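# Roll the whiteboard into the next room's yellow bay

## Task

Bring the whiteboard through to the adjoining room and leave it parked in that room's yellow taped bay so that each of its four wheels sits fully within the tape and touches none of it. At the finish the coffee table must still stand upright, the sliding door must never have been banged open or closed, the robot must not have toppled or be left leaning, and the whiteboard must stay in place without the robot holding it.

## Robot and tools

Robot: TidyBot++, a single-arm mobile robot. The base is 0.54 m long, 0.50 m wide and 0.38 m tall, rides on four powered casters and can drive, strafe and turn on the spot. On top sits one seven-joint arm with a two-finger gripper; its shoulder is 0.12 m ahead of the base centre and 0.68 m up. Cameras: base_camera (fixed on the base, looking forward) and wrist_camera (fisheye, looking where the hand points). The arm begins folded, hand down, sticking out up to 0.08 m past the base front, elbow up to 1.15 m high.

Frames: the base frame has its origin on the floor below the base centre, x forward, y left, z up. hand_pose is reported in it: the point between the finger pads, its z axis out along the fingers, its y axis the closing direction. The odometry frame is the base frame as it stood when the scene began; base_odometry counts wheel turns only, so slip looks like travel and drift of a few cm and some degrees builds up. Heading is positive to the left, -3.142 to 3.142. base_tilt is in degrees, positive when leaning forward or right.

execute_actions: argument actions is a list holding one action (or none, which just reports state and images). An action may contain base, joints, or both, plus optional speeds; its parts start together. base holds exactly one key, each a relative offset from where the base last reported itself: translate_m (metres, forward positive, -2 to 2), strafe_m (metres, left positive, -2 to 2) or rotate_rad (radians, counter-clockwise from above positive, -6.3 to 6.3). joints holds absolute target angles by name, for the one arm: joint_1_rad (any angle; positive turns the arm clockwise seen from above, opposite to rotate_rad), joint_2_rad shoulder -2.249 to 2.249, joint_3_rad any angle, joint_4_rad elbow -2.579 to 2.579, joint_5_rad any angle, joint_6_rad wrist -2.099 to 2.099, joint_7_rad any angle (hand down: positive is counter-clockwise from above; at 1.57 fingers open left/right), and gripper_pos 0 (open, about 85 mm gap) to 1 (closed, squeezing roughly 100 N per finger). Unbounded joints go the short way, so send steps under half a turn. speeds caps top speed for that action only: translate_m and strafe_m 0.05 to 0.5 m/s, rotate_rad 0.1 to 1.57 rad/s (defaults are the maxima). A base move needing over 8.667 s, an action over 15 s, an unknown key or an out-of-range number gets the call refused with no motion. cameras picks which images come back (base_camera, wrist_camera, all; [] for none); the pictures line lists their order.

Arm geometry: upper arm 0.42 m, forearm 0.31 m, hand 0.31 m. With joint_1_rad 0, joint_3_rad 3.14, joint_5_rad 0 the arm stays in the base's x-z plane; tilt from vertical (forward positive) is joint_2 for the upper arm, joint_2 - joint_4 for the forearm, joint_2 - joint_4 - joint_6 for the hand. Sum length*sin for forward reach and length*cos for height above the shoulder. A downward hand reaches at most about 0.94 m high, only near the base.

wait: seconds from 0 to 10; nothing new is commanded, then state and images return. zoom_image: camera plus region [x0, y0, x1, y1] in pixels of that camera's latest full image, at most 504 by 504. read_manual: returns only licence texts. finished_scene: pass the scene number to end it for good; the goal must already hold and keep holding.

Reading results: base_status and joint_status say how each motion ended. done for the base only means the wheels turned enough, even if it slipped or stalled. off_target means it stopped away from its target and may keep pushing. contact_stop or time_out means the target was dropped and it holds where it is. joint command not followed, with a cause line, means the self-collision check withheld the arm targets (the gripper still acts); these may be retried each action until new passing targets are sent. Nothing prevents the arm hitting the base; ARM HIT flags a hard hit. Omitted joints or base may still be pushing toward old targets. motor_effort is percent of maximum, peak in brackets, noisy. on_its_own reports uncommanded changes. Motor temperatures list one value per arm joint; MOTOR HOT appears from 60 °C and an OVER-TEMPERATURE FAULT at 75 °C lets the arm sink (keys then say limit_stop_at_motor_heat; resend targets). A torque fault freezes arm and gripper for 10 s and skips the rest of the call while the base carries on. If a call reports a stop, later calls in the same reply are skipped.

Precision: friction and load leave joints a little off; correct by sending last command + (wanted - read). Never command a loaded joint to its current reading. hand_pose itself can be 1-2 cm off; trust the images.

Avoid: driving while the arm is snagged above about 0.8 m (tipping), hard horizontal pulls on a raised hand (lifts wheels), ramming the base into things (it keeps pushing until timeout), knocking over the coffee table, sliding the door fast, dropping or letting the whiteboard roll away. Move the door and whiteboard gently at low speeds, and release the whiteboard so it rests alone in the bay.

Each tool is called after "Request:" in YAML: its name, and indented under it one key for each argument.

## Session

Request:
execute_actions:
  actions: []

Scene clock: 0.00 s.
Motor temperatures (°C, as the motors report them): [31 31 31 28 38 38 39]
base_odometry: x=+0.000 y=+0.000 heading=+0.000 (m, m, rad; odometry frame)
base_tilt: forward=-0.2 right=+0.4 (deg)
base_status: not commanded
joint_positions: joint_1_rad=-0.016 joint_2_rad=-0.385 joint_3_rad=+3.162 joint_4_rad=-2.523 joint_5_rad=+0.023 joint_6_rad=-0.868 joint_7_rad=+1.574 gripper_pos=+0.000
joint_status: not commanded
motor_effort: joint_1_rad=+0 joint_2_rad=-1 joint_3_rad=-1 joint_4_rad=+12 joint_5_rad=+1 joint_6_rad=+2 joint_7_rad=-1 (%)
hand_pose: x=+0.2683 y=-0.0039 z=+0.5944 quat_wxyz=(+0.006, +0.998, +0.006, +0.068) (m; base frame)
pictures: base_camera, wrist_camera
Images, in order (width x height): base_camera 644x364, wrist_camera 644x476.

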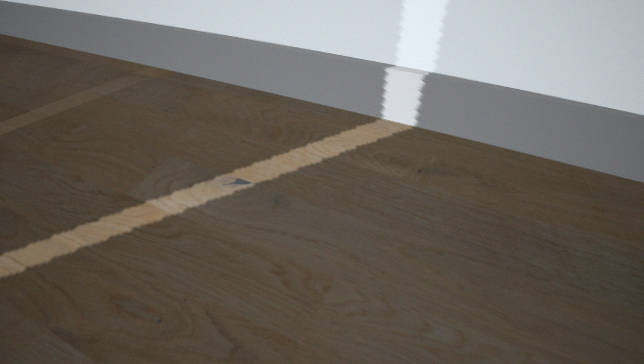

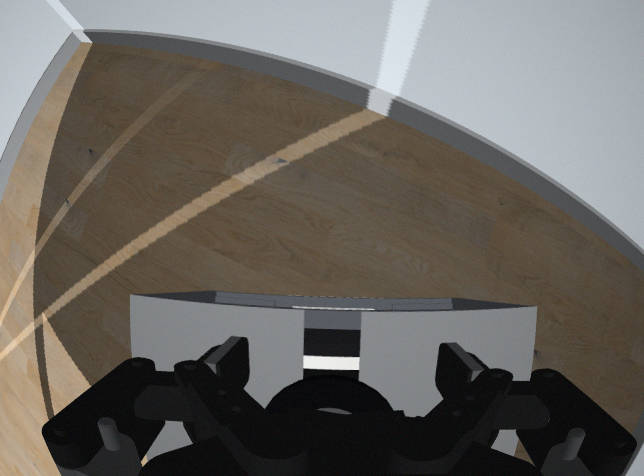

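Request:
execute_actions:
  actions:
    - {"joints":{"joint_6_rad":0.35},"base":{"rotate_rad":1.6}}

Request:
execute_actions:
  actions:
    - {"base":{"rotate_rad":1.57}}

Request:
execute_actions:
  actions:
    - {"base":{"rotate_rad":1.57}}

Scene clock: 13.77 s.
Motor temperatures (°C, as the motors report them): [31 31 31 28 38 38 39]
base_odometry: x=+0.000 y=+0.000 heading=+1.599 (m, m, rad; odometry frame)
base_tilt: forward=-0.2 right=+0.4 (deg)
base_status: done
joint_positions: joint_1_rad=-0.016 joint_2_rad=-0.385 joint_3_rad=+3.161 joint_4_rad=-2.521 joint_5_rad=+0.023 joint_6_rad=+0.335 joint_7_rad=+1.574 gripper_pos=+0.000
joint_status: all done
motor_effort: joint_1_rad=+0(0) joint_2_rad=-6(6) joint_3_rad=-1(0) joint_4_rad=+16(17) joint_5_rad=+0(0) joint_6_rad=+8(8) joint_7_rad=-1(0) (%)
hand_pose: x=+0.5296 y=+0.0015 z=+0.8321 quat_wxyz=(+0.002, +0.784, +0.009, +0.621) (m; base frame)
pictures: base_camera, wrist_camera
Images, in order (width x height): base_camera 644x364, wrist_camera 644x476.

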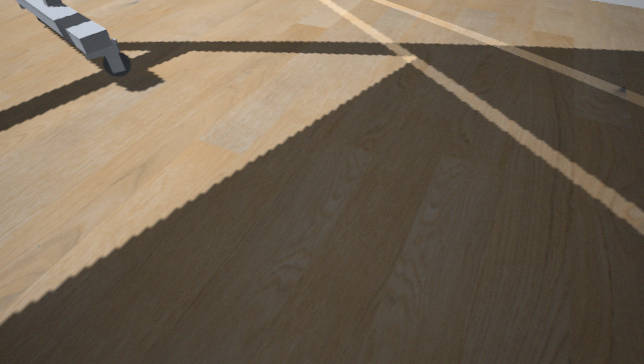

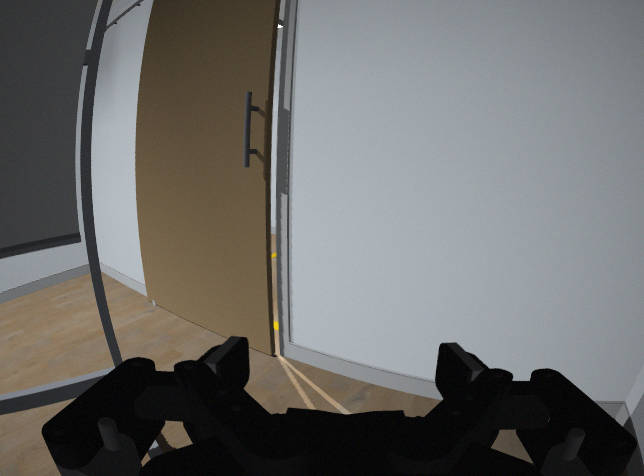

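Scene clock: 16.03 s.
Motor temperatures (°C, as the motors report them): [31 31 31 28 38 38 39]
base_odometry: x=+0.000 y=+0.000 heading=-3.114 (m, m, rad; odometry frame)
base_tilt: forward=-0.2 right=+0.4 (deg)
base_status: done
joint_positions: joint_1_rad=-0.016 joint_2_rad=-0.385 joint_3_rad=+3.161 joint_4_rad=-2.521 joint_5_rad=+0.023 joint_6_rad=+0.335 joint_7_rad=+1.574 gripper_pos=+0.000
joint_status: not commanded
motor_effort: joint_1_rad=+0(2) joint_2_rad=-6(6) joint_3_rad=+0(0) joint_4_rad=+16(16) joint_5_rad=+0(0) joint_6_rad=+8(8) joint_7_rad=-1(1) (%)
hand_pose: x=+0.5296 y=+0.0017 z=+0.8321 quat_wxyz=(+0.002, +0.784, +0.009, +0.621) (m; base frame)
pictures: base_camera, wrist_camera
Images, in order (width x height): base_camera 644x364, wrist_camera 644x476.

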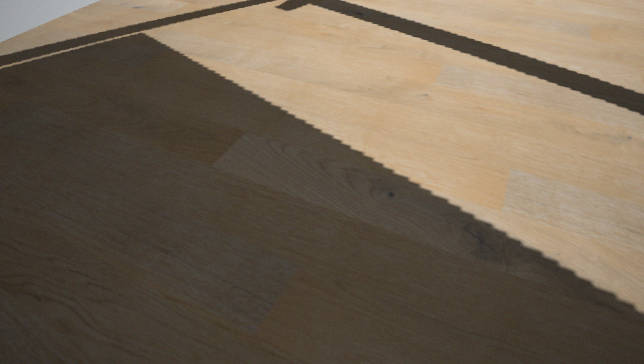

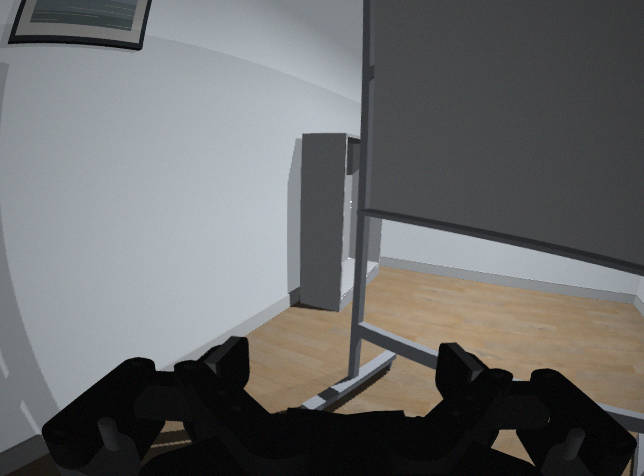

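Scene clock: 18.33 s.
Motor temperatures (°C, as the motors report them): [31 31 31 28 38 38 39]
base_odometry: x=+0.000 y=+0.000 heading=-1.545 (m, m, rad; odometry frame)
base_tilt: forward=-0.2 right=+0.3 (deg)
base_status: done
joint_positions: joint_1_rad=-0.016 joint_2_rad=-0.385 joint_3_rad=+3.161 joint_4_rad=-2.521 joint_5_rad=+0.023 joint_6_rad=+0.335 joint_7_rad=+1.574 gripper_pos=+0.000
joint_status: not commanded
motor_effort: joint_1_rad=+0(1) joint_2_rad=-6(6) joint_3_rad=-1(0) joint_4_rad=+17(16) joint_5_rad=+0(0) joint_6_rad=+7(8) joint_7_rad=-1(0) (%)
hand_pose: x=+0.5296 y=+0.0019 z=+0.8321 quat_wxyz=(+0.002, +0.784, +0.009, +0.621) (m; base frame)
pictures: base_camera, wrist_camera
Images, in order (width x height): base_camera 644x364, wrist_camera 644x476.

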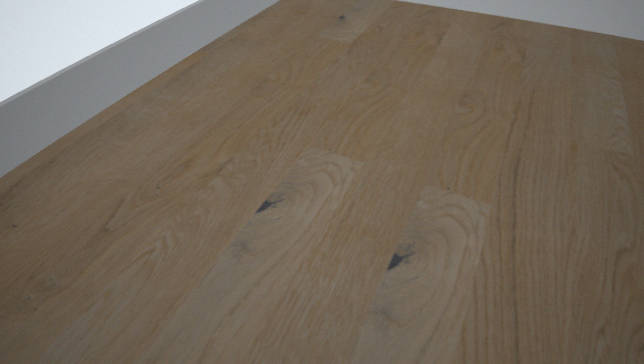

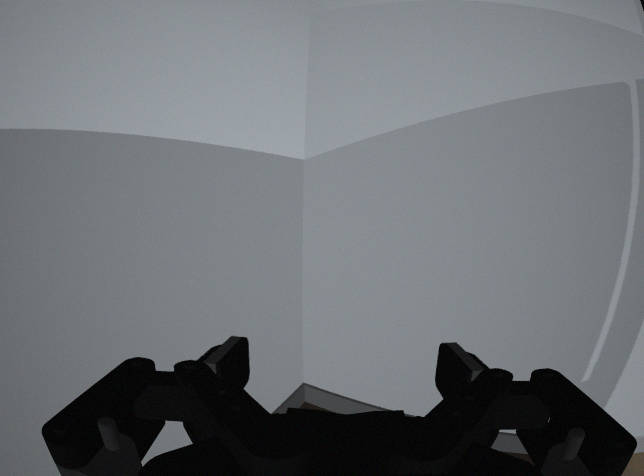

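Robot is in a corner, with the whiteboard boxing it in. Look toward it.

Request:
execute_actions:
  actions:
    - {"base":{"rotate_rad":-2.35},"joints":{"joint_6_rad":0.1}}

Scene clock: 25.50 s.
Motor temperatures (°C, as the motors report them): [31 31 31 28 38 38 39]
base_odometry: x=+0.000 y=+0.000 heading=+2.389 (m, m, rad; odometry frame)
base_tilt: forward=-0.2 right=+0.4 (deg)
base_status: done
joint_positions: joint_1_rad=-0.016 joint_2_rad=-0.385 joint_3_rad=+3.160 joint_4_rad=-2.526 joint_5_rad=+0.023 joint_6_rad=+0.119 joint_7_rad=+1.574 gripper_pos=+0.000
joint_status: all done
motor_effort: joint_1_rad=-1(0) joint_2_rad=-5(7) joint_3_rad=-1(0) joint_4_rad=+16(18) joint_5_rad=+1(0) joint_6_rad=+7(8) joint_7_rad=+0(1) (%)
hand_pose: x=+0.5061 y=+0.0011 z=+0.7666 quat_wxyz=(+0.003, +0.847, +0.009, +0.531) (m; base frame)
pictures: base_camera, wrist_camera
Images, in order (width x height): base_camera 644x364, wrist_camera 644x476.

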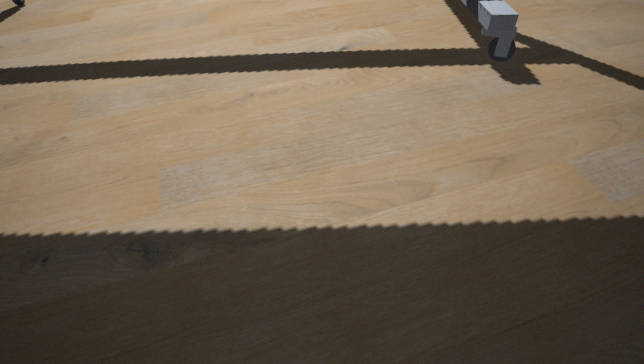

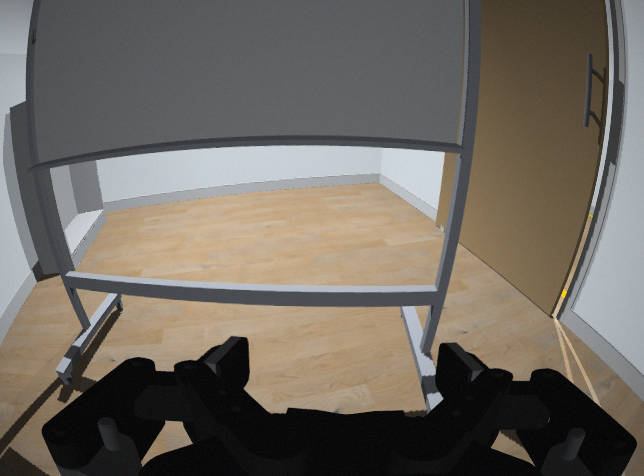

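Request:
execute_actions:
  actions:
    - {"base":{"rotate_rad":-0.3},"joints":{"joint_6_rad":0.4}}

Request:
execute_actions:
  actions:
    - {"base":{"translate_m":0.6}}

Scene clock: 79.90 s.
Motor temperatures (°C, as the motors report them): [31 32 31 28 38 38 39]
base_odometry: x=+0.000 y=+0.000 heading=+2.090 (m, m, rad; odometry frame)
base_tilt: forward=-0.2 right=+0.3 (deg)
base_status: done
joint_positions: joint_1_rad=-0.016 joint_2_rad=-0.385 joint_3_rad=+3.162 joint_4_rad=-2.519 joint_5_rad=+0.023 joint_6_rad=+0.383 joint_7_rad=+1.574 gripper_pos=+0.000
joint_status: all done
motor_effort: joint_1_rad=+0(1) joint_2_rad=-6(6) joint_3_rad=-1(1) joint_4_rad=+17(18) joint_5_rad=+0(0) joint_6_rad=+8(8) joint_7_rad=+0(0) (%)
hand_pose: x=+0.5333 y=+0.0017 z=+0.8481 quat_wxyz=(+0.002, +0.768, +0.009, +0.641) (m; base frame)
pictures: base_camera, wrist_camera
Images, in order (width x height): base_camera 644x364, wrist_camera 644x476.

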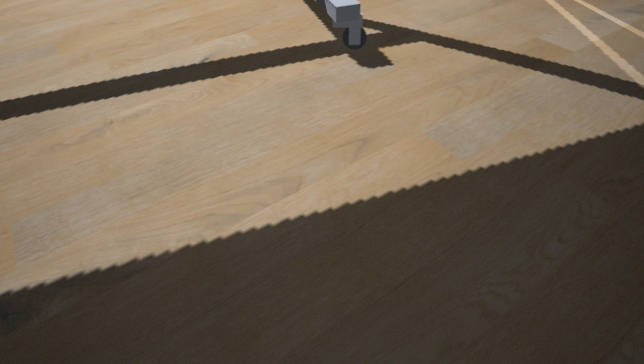

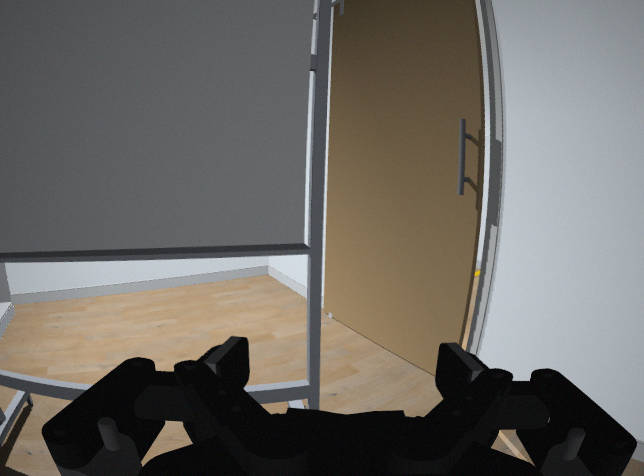

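Scene clock: 82.47 s.
Motor temperatures (°C, as the motors report them): [31 32 31 28 38 38 39]
base_odometry: x=-0.297 y=+0.522 heading=+2.089 (m, m, rad; odometry frame)
base_tilt: forward=-0.2 right=+0.3 (deg)
base_status: done
joint_positions: joint_1_rad=-0.016 joint_2_rad=-0.385 joint_3_rad=+3.162 joint_4_rad=-2.519 joint_5_rad=+0.023 joint_6_rad=+0.383 joint_7_rad=+1.574 gripper_pos=+0.000
joint_status: not commanded
motor_effort: joint_1_rad=+0(1) joint_2_rad=-5(8) joint_3_rad=-1(0) joint_4_rad=+16(17) joint_5_rad=+0(0) joint_6_rad=+9(9) joint_7_rad=+0(0) (%)
hand_pose: x=+0.5332 y=+0.0017 z=+0.8482 quat_wxyz=(+0.002, +0.768, +0.009, +0.641) (m; base frame)
pictures: base_camera, wrist_camera
Images, in order (width x height): base_camera 644x364, wrist_camera 644x476.

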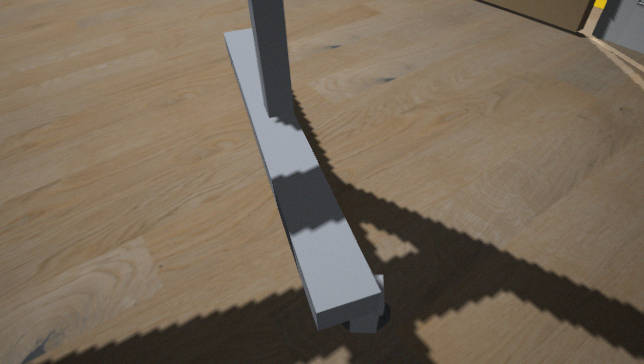

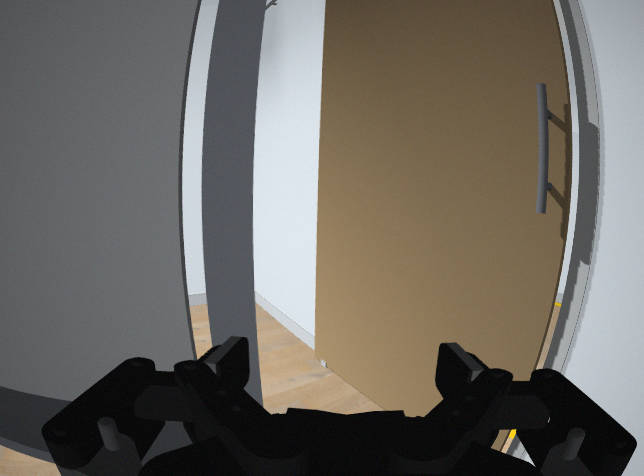

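Request:
execute_actions:
  actions:
    - {"base":{"strafe_m":-0.35}}
  cameras: []

Request:
execute_actions:
  actions:
    - {"base":{"rotate_rad":0.63}}
  cameras: []

Request:
execute_actions:
  actions:
    - {"base":{"strafe_m":-0.2}}

Scene clock: 103.57 s.
Motor temperatures (°C, as the motors report them): [31 32 31 28 38 38 39]
base_odometry: x=+0.007 y=+0.695 heading=+2.090 (m, m, rad; odometry frame)
base_tilt: forward=-0.2 right=+0.4 (deg)
base_status: done
joint_positions: joint_1_rad=-0.016 joint_2_rad=-0.385 joint_3_rad=+3.163 joint_4_rad=-2.519 joint_5_rad=+0.023 joint_6_rad=+0.383 joint_7_rad=+1.574 gripper_pos=+0.000
joint_status: not commanded
motor_effort: joint_1_rad=+0(1) joint_2_rad=-6(6) joint_3_rad=-1(1) joint_4_rad=+17(17) joint_5_rad=+1(0) joint_6_rad=+8(8) joint_7_rad=-1(1) (%)
hand_pose: x=+0.5332 y=+0.0012 z=+0.8482 quat_wxyz=(+0.002, +0.768, +0.008, +0.641) (m; base frame)
pictures: none
No camera images: the call's "cameras" was empty. Leave "cameras" out to get every camera's image.

Scene clock: 105.13 s.
Motor temperatures (°C, as the motors report them): [31 32 31 28 38 38 39]
base_odometry: x=+0.007 y=+0.695 heading=+2.719 (m, m, rad; odometry frame)
base_tilt: forward=-0.2 right=+0.3 (deg)
base_status: done
joint_positions: joint_1_rad=-0.016 joint_2_rad=-0.385 joint_3_rad=+3.162 joint_4_rad=-2.519 joint_5_rad=+0.023 joint_6_rad=+0.383 joint_7_rad=+1.574 gripper_pos=+0.000
joint_status: not commanded
motor_effort: joint_1_rad=+0(1) joint_2_rad=-6(8) joint_3_rad=-1(1) joint_4_rad=+16(17) joint_5_rad=+0(0) joint_6_rad=+8(8) joint_7_rad=+0(0) (%)
hand_pose: x=+0.5332 y=+0.0018 z=+0.8482 quat_wxyz=(+0.002, +0.768, +0.009, +0.641) (m; base frame)
pictures: none
No camera images: the call's "cameras" was empty. Leave "cameras" out to get every camera's image.

Scene clock: 106.77 s.
Motor temperatures (°C, as the motors report them): [31 32 31 28 38 38 39]
base_odometry: x=+0.089 y=+0.878 heading=+2.720 (m, m, rad; odometry frame)
base_tilt: forward=-0.2 right=+0.3 (deg)
base_status: done
joint_positions: joint_1_rad=-0.016 joint_2_rad=-0.385 joint_3_rad=+3.163 joint_4_rad=-2.519 joint_5_rad=+0.023 joint_6_rad=+0.383 joint_7_rad=+1.574 gripper_pos=+0.000
joint_status: not commanded
motor_effort: joint_1_rad=+0(0) joint_2_rad=-5(7) joint_3_rad=-1(1) joint_4_rad=+17(16) joint_5_rad=+0(0) joint_6_rad=+8(8) joint_7_rad=-1(0) (%)
hand_pose: x=+0.5332 y=+0.0013 z=+0.8482 quat_wxyz=(+0.002, +0.768, +0.008, +0.641) (m; base frame)
pictures: base_camera, wrist_camera
Images, in order (width x height): base_camera 644x364, wrist_camera 644x476.

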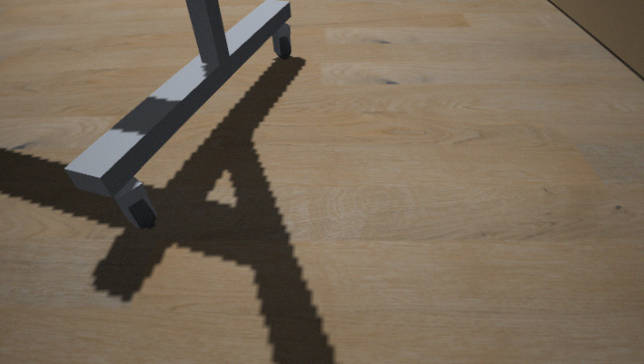

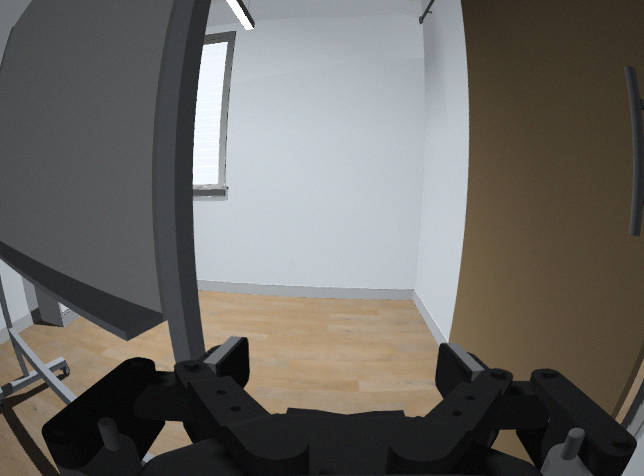

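Request:
execute_actions:
  actions:
    - {"base":{"translate_m":-0.25},"joints":{"joint_1_rad":0.6,"joint_2_rad":-0.2,"joint_4_rad":-2.07,"joint_6_rad":0.30}}
  cameras: []

Request:
execute_actions:
  actions:
    - {"base":{"strafe_m":-0.17}}

Scene clock: 132.27 s.
Motor temperatures (°C, as the motors report them): [31 32 31 28 38 38 39]
base_odometry: x=+0.317 y=+0.776 heading=+2.721 (m, m, rad; odometry frame)
base_tilt: forward=-0.2 right=+0.3 (deg)
base_status: done
joint_positions: joint_1_rad=+0.592 joint_2_rad=-0.217 joint_3_rad=+3.163 joint_4_rad=-2.084 joint_5_rad=+0.023 joint_6_rad=+0.339 joint_7_rad=+1.574 gripper_pos=+0.000
joint_status: all done
motor_effort: joint_1_rad=+0(2) joint_2_rad=-13(13) joint_3_rad=-1(2) joint_4_rad=+18(18) joint_5_rad=+0(0) joint_6_rad=+8(9) joint_7_rad=-1(0) (%)
hand_pose: x=+0.5469 y=-0.2979 z=+1.0144 quat_wxyz=(+0.222, +0.662, -0.199, +0.687) (m; base frame)
pictures: none
No camera images: the call's "cameras" was empty. Leave "cameras" out to get every camera's image.

Scene clock: 133.80 s.
Motor temperatures (°C, as the motors report them): [31 32 31 28 38 38 39]
base_odometry: x=+0.387 y=+0.931 heading=+2.720 (m, m, rad; odometry frame)
base_tilt: forward=-0.2 right=+0.4 (deg)
base_status: done
joint_positions: joint_1_rad=+0.594 joint_2_rad=-0.210 joint_3_rad=+3.164 joint_4_rad=-2.083 joint_5_rad=+0.023 joint_6_rad=+0.338 joint_7_rad=+1.574 gripper_pos=+0.000
joint_status: not commanded
motor_effort: joint_1_rad=+0(2) joint_2_rad=-13(15) joint_3_rad=+0(2) joint_4_rad=+18(19) joint_5_rad=+0(0) joint_6_rad=+8(8) joint_7_rad=+0(1) (%)
hand_pose: x=+0.5477 y=-0.3008 z=+1.0110 quat_wxyz=(+0.222, +0.665, -0.201, +0.684) (m; base frame)
pictures: base_camera, wrist_camera
Images, in order (width x height): base_camera 644x364, wrist_camera 644x476.

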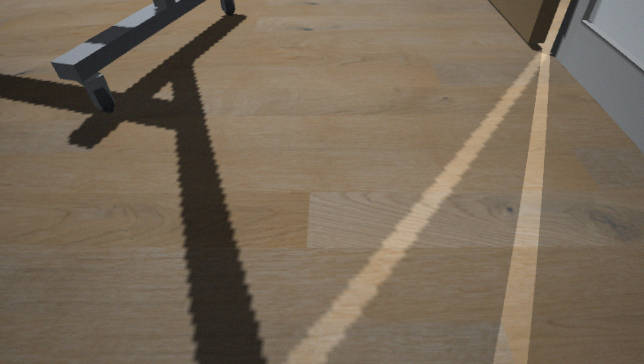

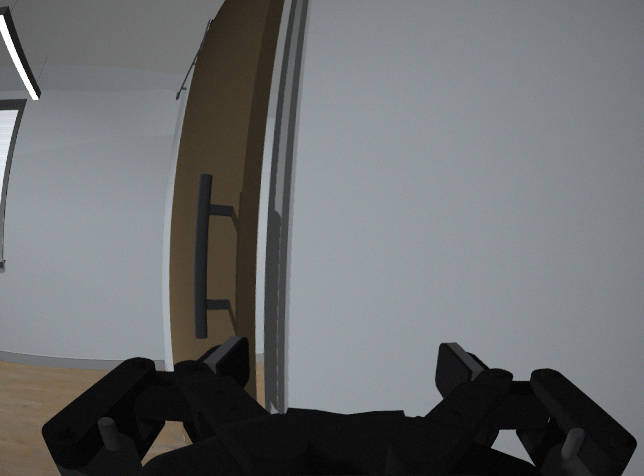

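Request:
execute_actions:
  actions:
    - {"base":{"translate_m":0.38},"joints":{"joint_1_rad":0.7}}

Scene clock: 147.50 s.
Motor temperatures (°C, as the motors report them): [31 32 31 29 38 38 39]
base_odometry: x=+0.040 y=+1.087 heading=+2.720 (m, m, rad; odometry frame)
base_tilt: forward=-0.2 right=+0.3 (deg)
base_status: done
joint_positions: joint_1_rad=+0.697 joint_2_rad=-0.205 joint_3_rad=+3.164 joint_4_rad=-2.082 joint_5_rad=+0.023 joint_6_rad=+0.336 joint_7_rad=+1.574 gripper_pos=+0.000
joint_status: all done
motor_effort: joint_1_rad=+0(2) joint_2_rad=-13(15) joint_3_rad=-1(2) joint_4_rad=+19(19) joint_5_rad=+1(0) joint_6_rad=+8(8) joint_7_rad=+0(1) (%)
hand_pose: x=+0.5161 y=-0.3445 z=+1.0082 quat_wxyz=(+0.257, +0.655, -0.236, +0.670) (m; base frame)
pictures: base_camera, wrist_camera
Images, in order (width x height): base_camera 644x364, wrist_camera 644x476.

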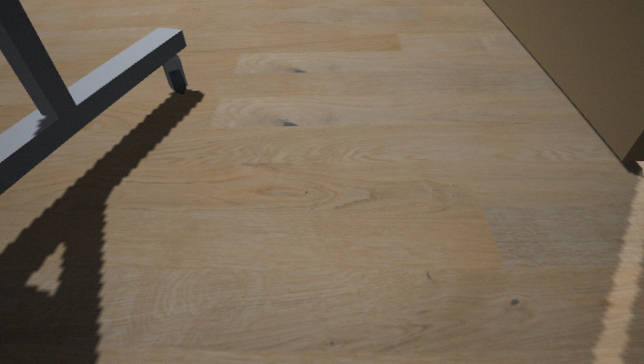

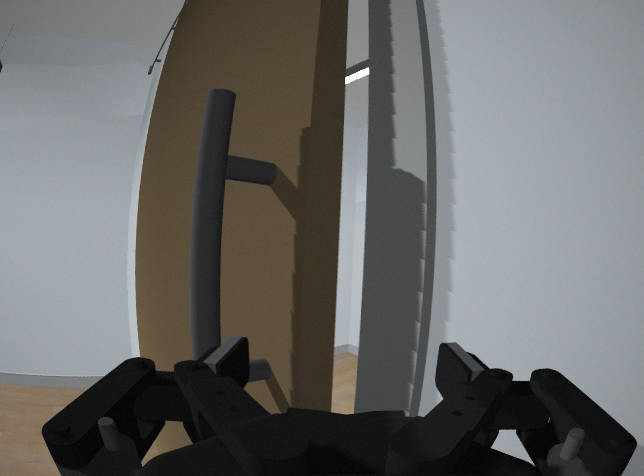

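Request:
execute_actions:
  actions:
    - {"base":{"translate_m":0.3},"speeds":{"translate_m":0.07}}

Scene clock: 159.63 s.
Motor temperatures (°C, as the motors report them): [31 32 31 29 38 38 39]
base_odometry: x=-0.233 y=+1.210 heading=+2.720 (m, m, rad; odometry frame)
base_tilt: forward=-0.2 right=+0.4 (deg)
base_status: done
joint_positions: joint_1_rad=+0.705 joint_2_rad=-0.220 joint_3_rad=+3.164 joint_4_rad=-2.086 joint_5_rad=+0.023 joint_6_rad=+0.321 joint_7_rad=+1.574 gripper_pos=+0.000
joint_status: not commanded
motor_effort: joint_1_rad=-1(6) joint_2_rad=-10(15) joint_3_rad=-1(6) joint_4_rad=+20(25) joint_5_rad=+1(2) joint_6_rad=+9(11) joint_7_rad=-1(1) (%)
hand_pose: x=+0.5090 y=-0.3446 z=+1.0089 quat_wxyz=(+0.259, +0.656, -0.240, +0.668) (m; base frame)
pictures: base_camera, wrist_camera
Images, in order (width x height): base_camera 644x364, wrist_camera 644x476.

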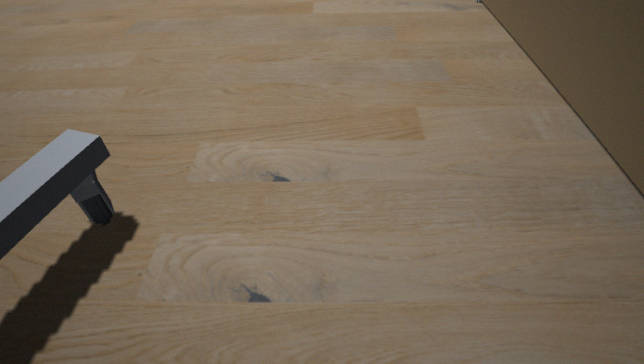

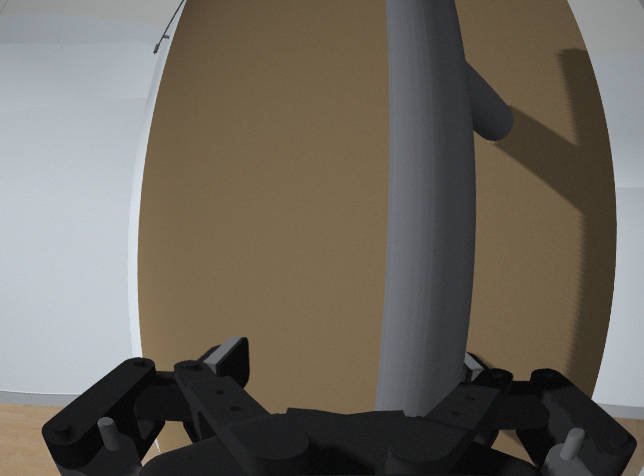

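Request:
execute_actions:
  actions:
    - {"base":{"translate_m":0.5},"speeds":{"translate_m":0.08}}

Scene clock: 171.23 s.
Motor temperatures (°C, as the motors report them): [31 32 31 29 38 38 39]
base_odometry: x=-0.690 y=+1.415 heading=+2.719 (m, m, rad; odometry frame)
base_tilt: forward=-0.2 right=+0.3 (deg)
base_status: done
joint_positions: joint_1_rad=+0.691 joint_2_rad=-0.226 joint_3_rad=+3.149 joint_4_rad=-2.090 joint_5_rad=+0.023 joint_6_rad=+0.318 joint_7_rad=+1.574 gripper_pos=+0.000
joint_status: not commanded
motor_effort: joint_1_rad=+3(5) joint_2_rad=-9(11) joint_3_rad=+3(4) joint_4_rad=+20(26) joint_5_rad=+0(2) joint_6_rad=+9(11) joint_7_rad=+0(0) (%)
hand_pose: x=+0.5174 y=-0.3309 z=+1.0090 quat_wxyz=(+0.250, +0.659, -0.229, +0.671) (m; base frame)
pictures: base_camera, wrist_camera
Images, in order (width x height): base_camera 644x364, wrist_camera 644x476.

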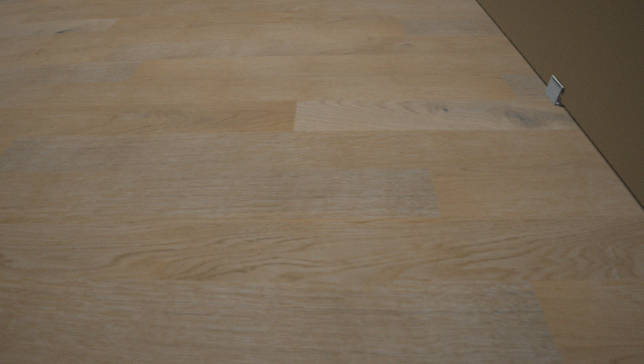

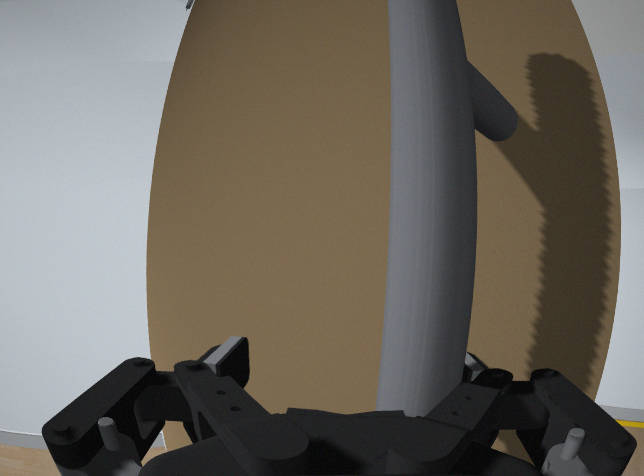

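Request:
execute_actions:
  actions:
    - {"base":{"translate_m":0.27},"speeds":{"translate_m":0.05}}

Scene clock: 181.27 s.
Motor temperatures (°C, as the motors report them): [31 32 31 29 38 38 39]
base_odometry: x=-0.936 y=+1.526 heading=+2.719 (m, m, rad; odometry frame)
base_tilt: forward=-0.2 right=+0.3 (deg)
base_status: done
joint_positions: joint_1_rad=+0.686 joint_2_rad=-0.234 joint_3_rad=+3.143 joint_4_rad=-2.096 joint_5_rad=+0.023 joint_6_rad=+0.318 joint_7_rad=+1.574 gripper_pos=+0.000
joint_status: not commanded
motor_effort: joint_1_rad=+4(5) joint_2_rad=-7(10) joint_3_rad=+4(6) joint_4_rad=+22(26) joint_5_rad=-1(1) joint_6_rad=+9(12) joint_7_rad=-1(1) (%)
hand_pose: x=+0.5191 y=-0.3240 z=+1.0090 quat_wxyz=(+0.247, +0.661, -0.225, +0.672) (m; base frame)
pictures: base_camera, wrist_camera
Images, in order (width x height): base_camera 644x364, wrist_camera 644x476.

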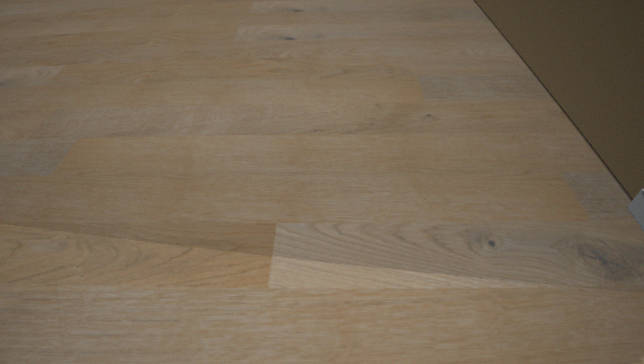

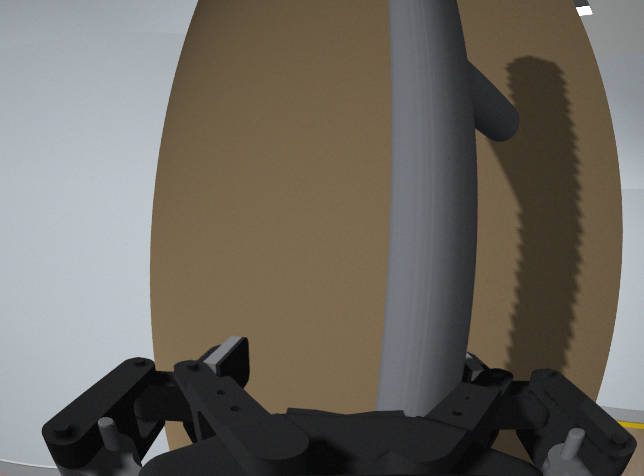

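Request:
execute_actions:
  actions:
    - {"base":{"translate_m":0.05},"speeds":{"translate_m":0.05}}
  cameras: []

Request:
execute_actions:
  actions:
    - {"base":{"translate_m":-0.3},"speeds":{"translate_m":0.2}}
  cameras: []

Request:
execute_actions:
  actions:
    - {"joints":{"joint_1_rad":1.57,"joint_2_rad":-0.385,"joint_4_rad":-2.3,"joint_6_rad":0.0}}

Scene clock: 194.97 s.
Motor temperatures (°C, as the motors report them): [31 32 31 29 38 38 39]
base_odometry: x=-0.981 y=+1.546 heading=+2.719 (m, m, rad; odometry frame)
base_tilt: forward=-0.2 right=+0.3 (deg)
base_status: done
joint_positions: joint_1_rad=+0.686 joint_2_rad=-0.238 joint_3_rad=+3.143 joint_4_rad=-2.099 joint_5_rad=+0.023 joint_6_rad=+0.316 joint_7_rad=+1.574 gripper_pos=+0.000
joint_status: not commanded
motor_effort: joint_1_rad=+5(5) joint_2_rad=-6(10) joint_3_rad=+4(5) joint_4_rad=+21(27) joint_5_rad=+0(1) joint_6_rad=+9(12) joint_7_rad=-1(0) (%)
hand_pose: x=+0.5180 y=-0.3228 z=+1.0089 quat_wxyz=(+0.247, +0.661, -0.225, +0.672) (m; base frame)
pictures: none
No camera images: the call's "cameras" was empty. Leave "cameras" out to get every camera's image.

Scene clock: 197.23 s.
Motor temperatures (°C, as the motors report them): [31 32 31 29 38 38 39]
base_odometry: x=-0.707 y=+1.424 heading=+2.720 (m, m, rad; odometry frame)
base_tilt: forward=-0.2 right=+0.4 (deg)
base_status: done
joint_positions: joint_1_rad=+0.693 joint_2_rad=-0.208 joint_3_rad=+3.156 joint_4_rad=-2.080 joint_5_rad=+0.024 joint_6_rad=+0.316 joint_7_rad=+1.574 gripper_pos=+0.000
joint_status: not commanded
motor_effort: joint_1_rad=+0(11) joint_2_rad=-14(16) joint_3_rad=-1(9) joint_4_rad=+19(20) joint_5_rad=+0(3) joint_6_rad=+8(9) joint_7_rad=+0(0) (%)
hand_pose: x=+0.5196 y=-0.3389 z=+1.0053 quat_wxyz=(+0.252, +0.662, -0.233, +0.667) (m; base frame)
pictures: none
No camera images: the call's "cameras" was empty. Leave "cameras" out to get every camera's image.

Scene clock: 199.37 s.
Motor temperatures (°C, as the motors report them): [31 32 31 29 38 38 39]
base_odometry: x=-0.707 y=+1.424 heading=+2.720 (m, m, rad; odometry frame)
base_tilt: forward=-0.2 right=+0.4 (deg)
base_status: not commanded
joint_positions: joint_1_rad=+1.560 joint_2_rad=-0.366 joint_3_rad=+3.158 joint_4_rad=-2.285 joint_5_rad=+0.024 joint_6_rad=+0.037 joint_7_rad=+1.574 gripper_pos=+0.000
joint_status: all done
motor_effort: joint_1_rad=-1(1) joint_2_rad=-8(14) joint_3_rad=+0(0) joint_4_rad=+18(19) joint_5_rad=+1(0) joint_6_rad=+8(8) joint_7_rad=-1(0) (%)
hand_pose: x=+0.1173 y=-0.4414 z=+0.8723 quat_wxyz=(+0.421, +0.576, -0.566, +0.412) (m; base frame)
pictures: base_camera, wrist_camera
Images, in order (width x height): base_camera 644x364, wrist_camera 644x476.

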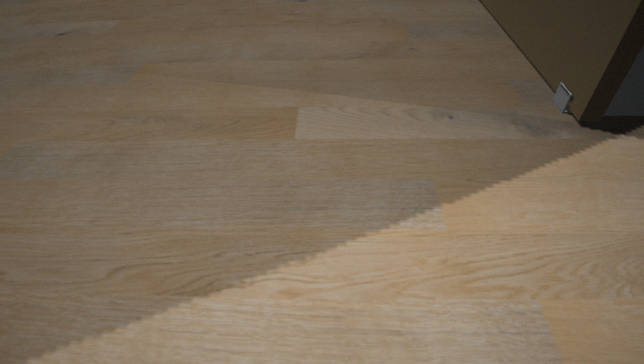

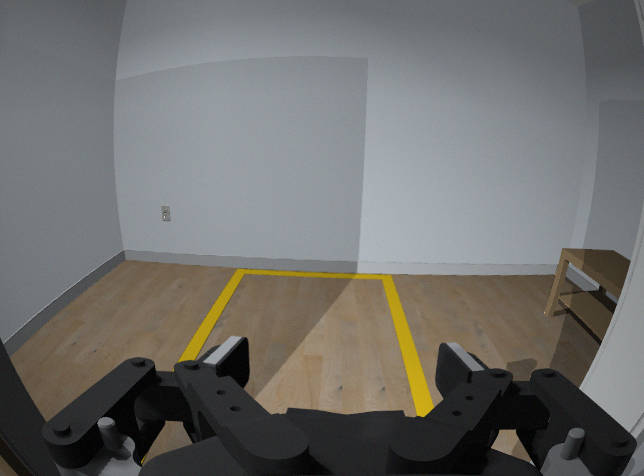

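Request:
execute_actions:
  actions:
    - {"joints":{"joint_1_rad":-2.2,"joint_6_rad":-0.15}}

Scene clock: 221.03 s.
Motor temperatures (°C, as the motors report them): [31 32 31 29 38 38 39]
base_odometry: x=-0.707 y=+1.424 heading=+2.720 (m, m, rad; odometry frame)
base_tilt: forward=-0.2 right=+0.3 (deg)
base_status: not commanded
joint_positions: joint_1_rad=+4.073 joint_2_rad=-0.366 joint_3_rad=+3.158 joint_4_rad=-2.285 joint_5_rad=+0.024 joint_6_rad=-0.111 joint_7_rad=+1.574 gripper_pos=+0.000
joint_status: all done
motor_effort: joint_1_rad=+0(0) joint_2_rad=-7(8) joint_3_rad=-1(0) joint_4_rad=+18(18) joint_5_rad=+1(1) joint_6_rad=+7(8) joint_7_rad=+0(1) (%)
hand_pose: x=-0.1283 y=+0.3445 z=+0.8295 quat_wxyz=(+0.467, -0.380, -0.760, -0.246) (m; base frame)
pictures: base_camera, wrist_camera
Images, in order (width x height): base_camera 644x364, wrist_camera 644x476.

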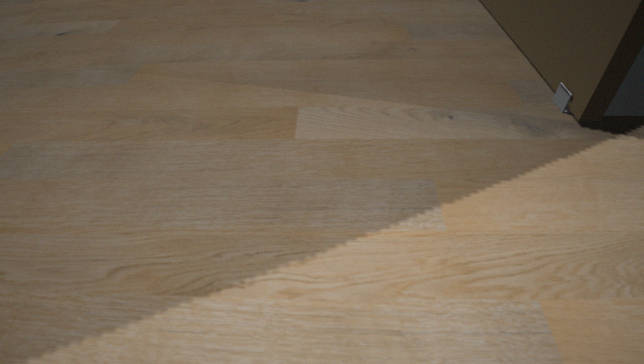

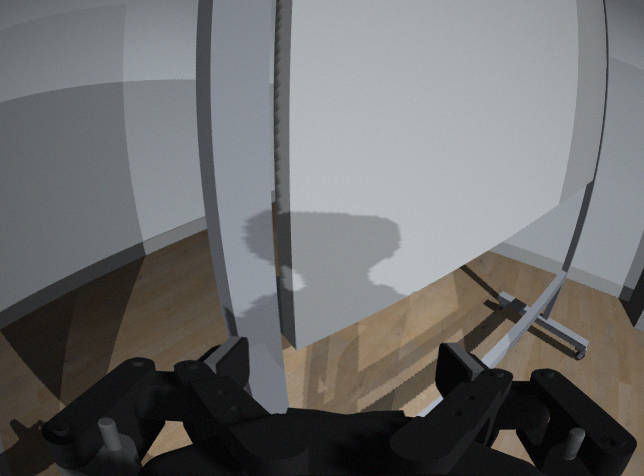

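Request:
execute_actions:
  actions:
    - {"joints":{"joint_1_rad":0.0,"joint_2_rad":-0.2,"joint_4_rad":-2.07,"joint_6_rad":0.30}}
  cameras: []

Request:
execute_actions:
  actions:
    - {"base":{"translate_m":-0.9}}
  cameras: []

Request:
execute_actions:
  actions:
    - {"joints":{"joint_1_rad":-0.8}}

Scene clock: 293.73 s.
Motor temperatures (°C, as the motors report them): [31 32 31 29 38 38 39]
base_odometry: x=-0.707 y=+1.424 heading=+2.720 (m, m, rad; odometry frame)
base_tilt: forward=-0.2 right=+0.3 (deg)
base_status: not commanded
joint_positions: joint_1_rad=+6.274 joint_2_rad=-0.220 joint_3_rad=+3.158 joint_4_rad=-2.086 joint_5_rad=+0.024 joint_6_rad=+0.262 joint_7_rad=+1.574 gripper_pos=+0.000
joint_status: all done
motor_effort: joint_1_rad=+0(0) joint_2_rad=-13(13) joint_3_rad=+0(0) joint_4_rad=+18(18) joint_5_rad=+0(0) joint_6_rad=+9(8) joint_7_rad=-1(1) (%)
hand_pose: x=+0.6392 y=-0.0017 z=+0.9906 quat_wxyz=(-0.008, -0.719, -0.007, -0.695) (m; base frame)
pictures: none
No camera images: the call's "cameras" was empty. Leave "cameras" out to get every camera's image.

Scene clock: 296.90 s.
Motor temperatures (°C, as the motors report them): [31 32 31 29 38 38 39]
base_odometry: x=+0.114 y=+1.055 heading=+2.720 (m, m, rad; odometry frame)
base_tilt: forward=-0.2 right=+0.3 (deg)
base_status: done
joint_positions: joint_1_rad=+6.274 joint_2_rad=-0.209 joint_3_rad=+3.158 joint_4_rad=-2.082 joint_5_rad=+0.024 joint_6_rad=+0.264 joint_7_rad=+1.574 gripper_pos=+0.000
joint_status: not commanded
motor_effort: joint_1_rad=+0(1) joint_2_rad=-13(15) joint_3_rad=-1(2) joint_4_rad=+18(18) joint_5_rad=+0(0) joint_6_rad=+8(9) joint_7_rad=+0(1) (%)
hand_pose: x=+0.6432 y=-0.0017 z=+0.9878 quat_wxyz=(-0.008, -0.721, -0.007, -0.693) (m; base frame)
pictures: none
No camera images: the call's "cameras" was empty. Leave "cameras" out to get every camera's image.

Scene clock: 298.97 s.
Motor temperatures (°C, as the motors report them): [31 32 31 29 38 38 39]
base_odometry: x=+0.114 y=+1.055 heading=+2.720 (m, m, rad; odometry frame)
base_tilt: forward=-0.2 right=+0.3 (deg)
base_status: not commanded
joint_positions: joint_1_rad=+5.492 joint_2_rad=-0.209 joint_3_rad=+3.158 joint_4_rad=-2.082 joint_5_rad=+0.024 joint_6_rad=+0.264 joint_7_rad=+1.574 gripper_pos=+0.000
joint_status: all done
motor_effort: joint_1_rad=+0(1) joint_2_rad=-13(13) joint_3_rad=-1(0) joint_4_rad=+18(18) joint_5_rad=+0(0) joint_6_rad=+8(8) joint_7_rad=+0(1) (%)
hand_pose: x=+0.4920 y=+0.3683 z=+0.9878 quat_wxyz=(+0.257, -0.663, -0.282, -0.644) (m; base frame)
pictures: base_camera, wrist_camera
Images, in order (width x height): base_camera 644x364, wrist_camera 644x476.

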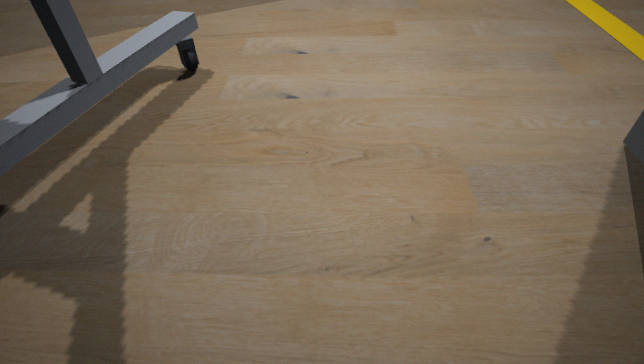

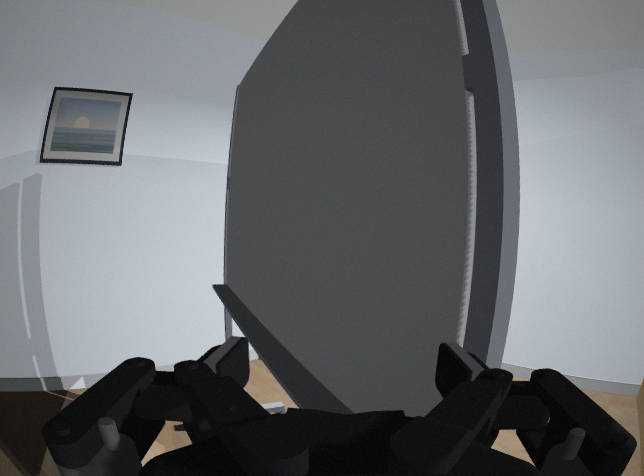

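Request:
execute_actions:
  actions:
    - {"base":{"translate_m":0.45},"speeds":{"translate_m":0.1}}

Scene clock: 308.77 s.
Motor temperatures (°C, as the motors report them): [31 32 31 29 38 38 39]
base_odometry: x=-0.297 y=+1.240 heading=+2.720 (m, m, rad; odometry frame)
base_tilt: forward=-0.2 right=+0.3 (deg)
base_status: done
joint_positions: joint_1_rad=+5.473 joint_2_rad=-0.212 joint_3_rad=+3.153 joint_4_rad=-2.084 joint_5_rad=+0.024 joint_6_rad=+0.265 joint_7_rad=+1.574 gripper_pos=+0.000
joint_status: not commanded
motor_effort: joint_1_rad=+1(5) joint_2_rad=-13(15) joint_3_rad=+1(5) joint_4_rad=+19(24) joint_5_rad=+0(1) joint_6_rad=+8(11) joint_7_rad=-1(1) (%)
hand_pose: x=+0.4818 y=+0.3768 z=+0.9885 quat_wxyz=(+0.265, -0.659, -0.290, -0.642) (m; base frame)
pictures: base_camera, wrist_camera
Images, in order (width x height): base_camera 644x364, wrist_camera 644x476.

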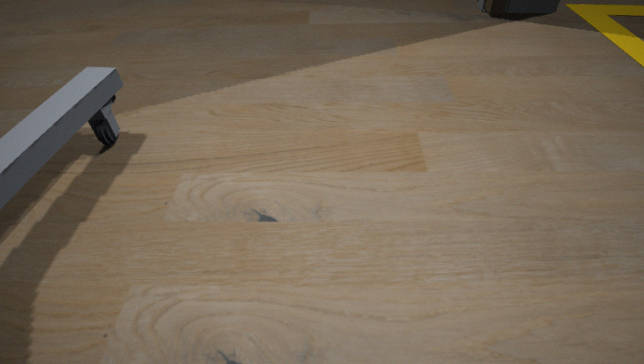

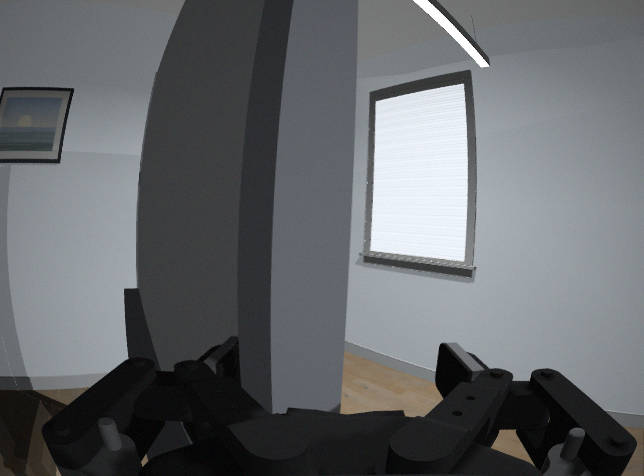

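Request:
execute_actions:
  actions:
    - {"base":{"translate_m":0.2},"speeds":{"translate_m":0.08}}
  cameras: []

Request:
execute_actions:
  actions:
    - {"base":{"translate_m":-0.2},"speeds":{"translate_m":0.2}}
  cameras: []

Request:
execute_actions:
  actions:
    - {"joints":{"joint_1_rad":0.0,"joint_2_rad":-0.385,"joint_4_rad":-2.4,"joint_6_rad":-0.1}}
  cameras: []

Request:
execute_actions:
  actions:
    - {"base":{"strafe_m":-0.1}}
  cameras: []

Request:
execute_actions:
  actions:
    - {"base":{"translate_m":0.75}}
  cameras: []

Request:
execute_actions:
  actions:
    - {"base":{"strafe_m":-0.6},"speeds":{"strafe_m":0.25}}
  cameras: []

Request:
execute_actions:
  actions:
    - {"base":{"rotate_rad":1.57}}

Scene clock: 326.87 s.
Motor temperatures (°C, as the motors report them): [31 32 31 29 38 38 39]
base_odometry: x=-0.479 y=+1.322 heading=+2.720 (m, m, rad; odometry frame)
base_tilt: forward=-0.2 right=+0.3 (deg)
base_status: done
joint_positions: joint_1_rad=+5.467 joint_2_rad=-0.213 joint_3_rad=+3.146 joint_4_rad=-2.085 joint_5_rad=+0.024 joint_6_rad=+0.265 joint_7_rad=+1.574 gripper_pos=+0.000
joint_status: not commanded
motor_effort: joint_1_rad=+3(6) joint_2_rad=-13(14) joint_3_rad=+2(5) joint_4_rad=+19(23) joint_5_rad=+0(1) joint_6_rad=+9(11) joint_7_rad=+0(1) (%)
hand_pose: x=+0.4764 y=+0.3812 z=+0.9888 quat_wxyz=(+0.268, -0.657, -0.294, -0.640) (m; base frame)
pictures: none
No camera images: the call's "cameras" was empty. Leave "cameras" out to get every camera's image.

Scene clock: 328.63 s.
Motor temperatures (°C, as the motors report them): [31 32 31 29 38 38 39]
base_odometry: x=-0.297 y=+1.240 heading=+2.720 (m, m, rad; odometry frame)
base_tilt: forward=-0.2 right=+0.3 (deg)
base_status: done
joint_positions: joint_1_rad=+5.480 joint_2_rad=-0.209 joint_3_rad=+3.161 joint_4_rad=-2.081 joint_5_rad=+0.024 joint_6_rad=+0.265 joint_7_rad=+1.574 gripper_pos=+0.000
joint_status: not commanded
motor_effort: joint_1_rad=+0(3) joint_2_rad=-14(16) joint_3_rad=-1(2) joint_4_rad=+18(19) joint_5_rad=+1(0) joint_6_rad=+8(8) joint_7_rad=-1(0) (%)
hand_pose: x=+0.4888 y=+0.3715 z=+0.9887 quat_wxyz=(+0.260, -0.661, -0.284, -0.643) (m; base frame)
pictures: none
No camera images: the call's "cameras" was empty. Leave "cameras" out to get every camera's image.

Scene clock: 330.70 s.
Motor temperatures (°C, as the motors report them): [31 32 31 29 38 38 39]
base_odometry: x=-0.297 y=+1.240 heading=+2.720 (m, m, rad; odometry frame)
base_tilt: forward=-0.2 right=+0.3 (deg)
base_status: not commanded
joint_positions: joint_1_rad=+6.273 joint_2_rad=-0.366 joint_3_rad=+3.161 joint_4_rad=-2.386 joint_5_rad=+0.024 joint_6_rad=-0.063 joint_7_rad=+1.574 gripper_pos=+0.000
joint_status: all done
motor_effort: joint_1_rad=+0(1) joint_2_rad=-7(13) joint_3_rad=-1(0) joint_4_rad=+17(18) joint_5_rad=+1(0) joint_6_rad=+7(8) joint_7_rad=+0(1) (%)
hand_pose: x=+0.5230 y=-0.0033 z=+0.7856 quat_wxyz=(-0.006, -0.863, -0.006, -0.505) (m; base frame)
pictures: none
No camera images: the call's "cameras" was empty. Leave "cameras" out to get every camera's image.

Scene clock: 331.97 s.
Motor temperatures (°C, as the motors report them): [31 32 31 29 38 38 39]
base_odometry: x=-0.255 y=+1.331 heading=+2.719 (m, m, rad; odometry frame)
base_tilt: forward=-0.2 right=+0.4 (deg)
base_status: done
joint_positions: joint_1_rad=+6.274 joint_2_rad=-0.367 joint_3_rad=+3.163 joint_4_rad=-2.386 joint_5_rad=+0.024 joint_6_rad=-0.064 joint_7_rad=+1.574 gripper_pos=+0.000
joint_status: not commanded
motor_effort: joint_1_rad=+0(1) joint_2_rad=-7(7) joint_3_rad=-1(1) joint_4_rad=+17(17) joint_5_rad=+1(0) joint_6_rad=+7(8) joint_7_rad=+0(0) (%)
hand_pose: x=+0.5229 y=-0.0043 z=+0.7857 quat_wxyz=(-0.007, -0.863, -0.004, -0.505) (m; base frame)
pictures: none
No camera images: the call's "cameras" was empty. Leave "cameras" out to get every camera's image.

Scene clock: 334.83 s.
Motor temperatures (°C, as the motors report them): [31 32 31 29 38 38 39]
base_odometry: x=-0.940 y=+1.639 heading=+2.719 (m, m, rad; odometry frame)
base_tilt: forward=-0.2 right=+0.3 (deg)
base_status: done
joint_positions: joint_1_rad=+6.274 joint_2_rad=-0.374 joint_3_rad=+3.163 joint_4_rad=-2.388 joint_5_rad=+0.024 joint_6_rad=-0.064 joint_7_rad=+1.574 gripper_pos=+0.000
joint_status: not commanded
motor_effort: joint_1_rad=+0(0) joint_2_rad=-7(9) joint_3_rad=-1(1) joint_4_rad=+17(18) joint_5_rad=+0(1) joint_6_rad=+7(7) joint_7_rad=+0(1) (%)
hand_pose: x=+0.5215 y=-0.0043 z=+0.7874 quat_wxyz=(-0.007, -0.862, -0.004, -0.507) (m; base frame)
pictures: none
No camera images: the call's "cameras" was empty. Leave "cameras" out to get every camera's image.

Scene clock: 340.63 s.
Motor temperatures (°C, as the motors report them): [31 32 32 29 38 38 39]
base_odometry: x=-0.697 y=+2.185 heading=+2.721 (m, m, rad; odometry frame)
base_tilt: forward=-0.2 right=+0.3 (deg)
base_status: strafe_m time_out (by the wheels' count: -0.597 of -0.600)
joint_positions: joint_1_rad=+6.088 joint_2_rad=-0.406 joint_3_rad=+2.949 joint_4_rad=-2.375 joint_5_rad=+0.020 joint_6_rad=-0.066 joint_7_rad=+1.574 gripper_pos=+0.000
joint_status: not commanded
motor_effort: joint_1_rad=+38(46) joint_2_rad=-1(16) joint_3_rad=+40(45) joint_4_rad=+14(19) joint_5_rad=+3(5) joint_6_rad=+5(9) joint_7_rad=+0(1) (%)
hand_pose: x=+0.4885 y=+0.1555 z=+0.8029 quat_wxyz=(+0.059, -0.832, -0.186, -0.520) (m; base frame)
pictures: none
No camera images: the call's "cameras" was empty. Leave "cameras" out to get every camera's image.

not run: a stop came earlier in this reply.


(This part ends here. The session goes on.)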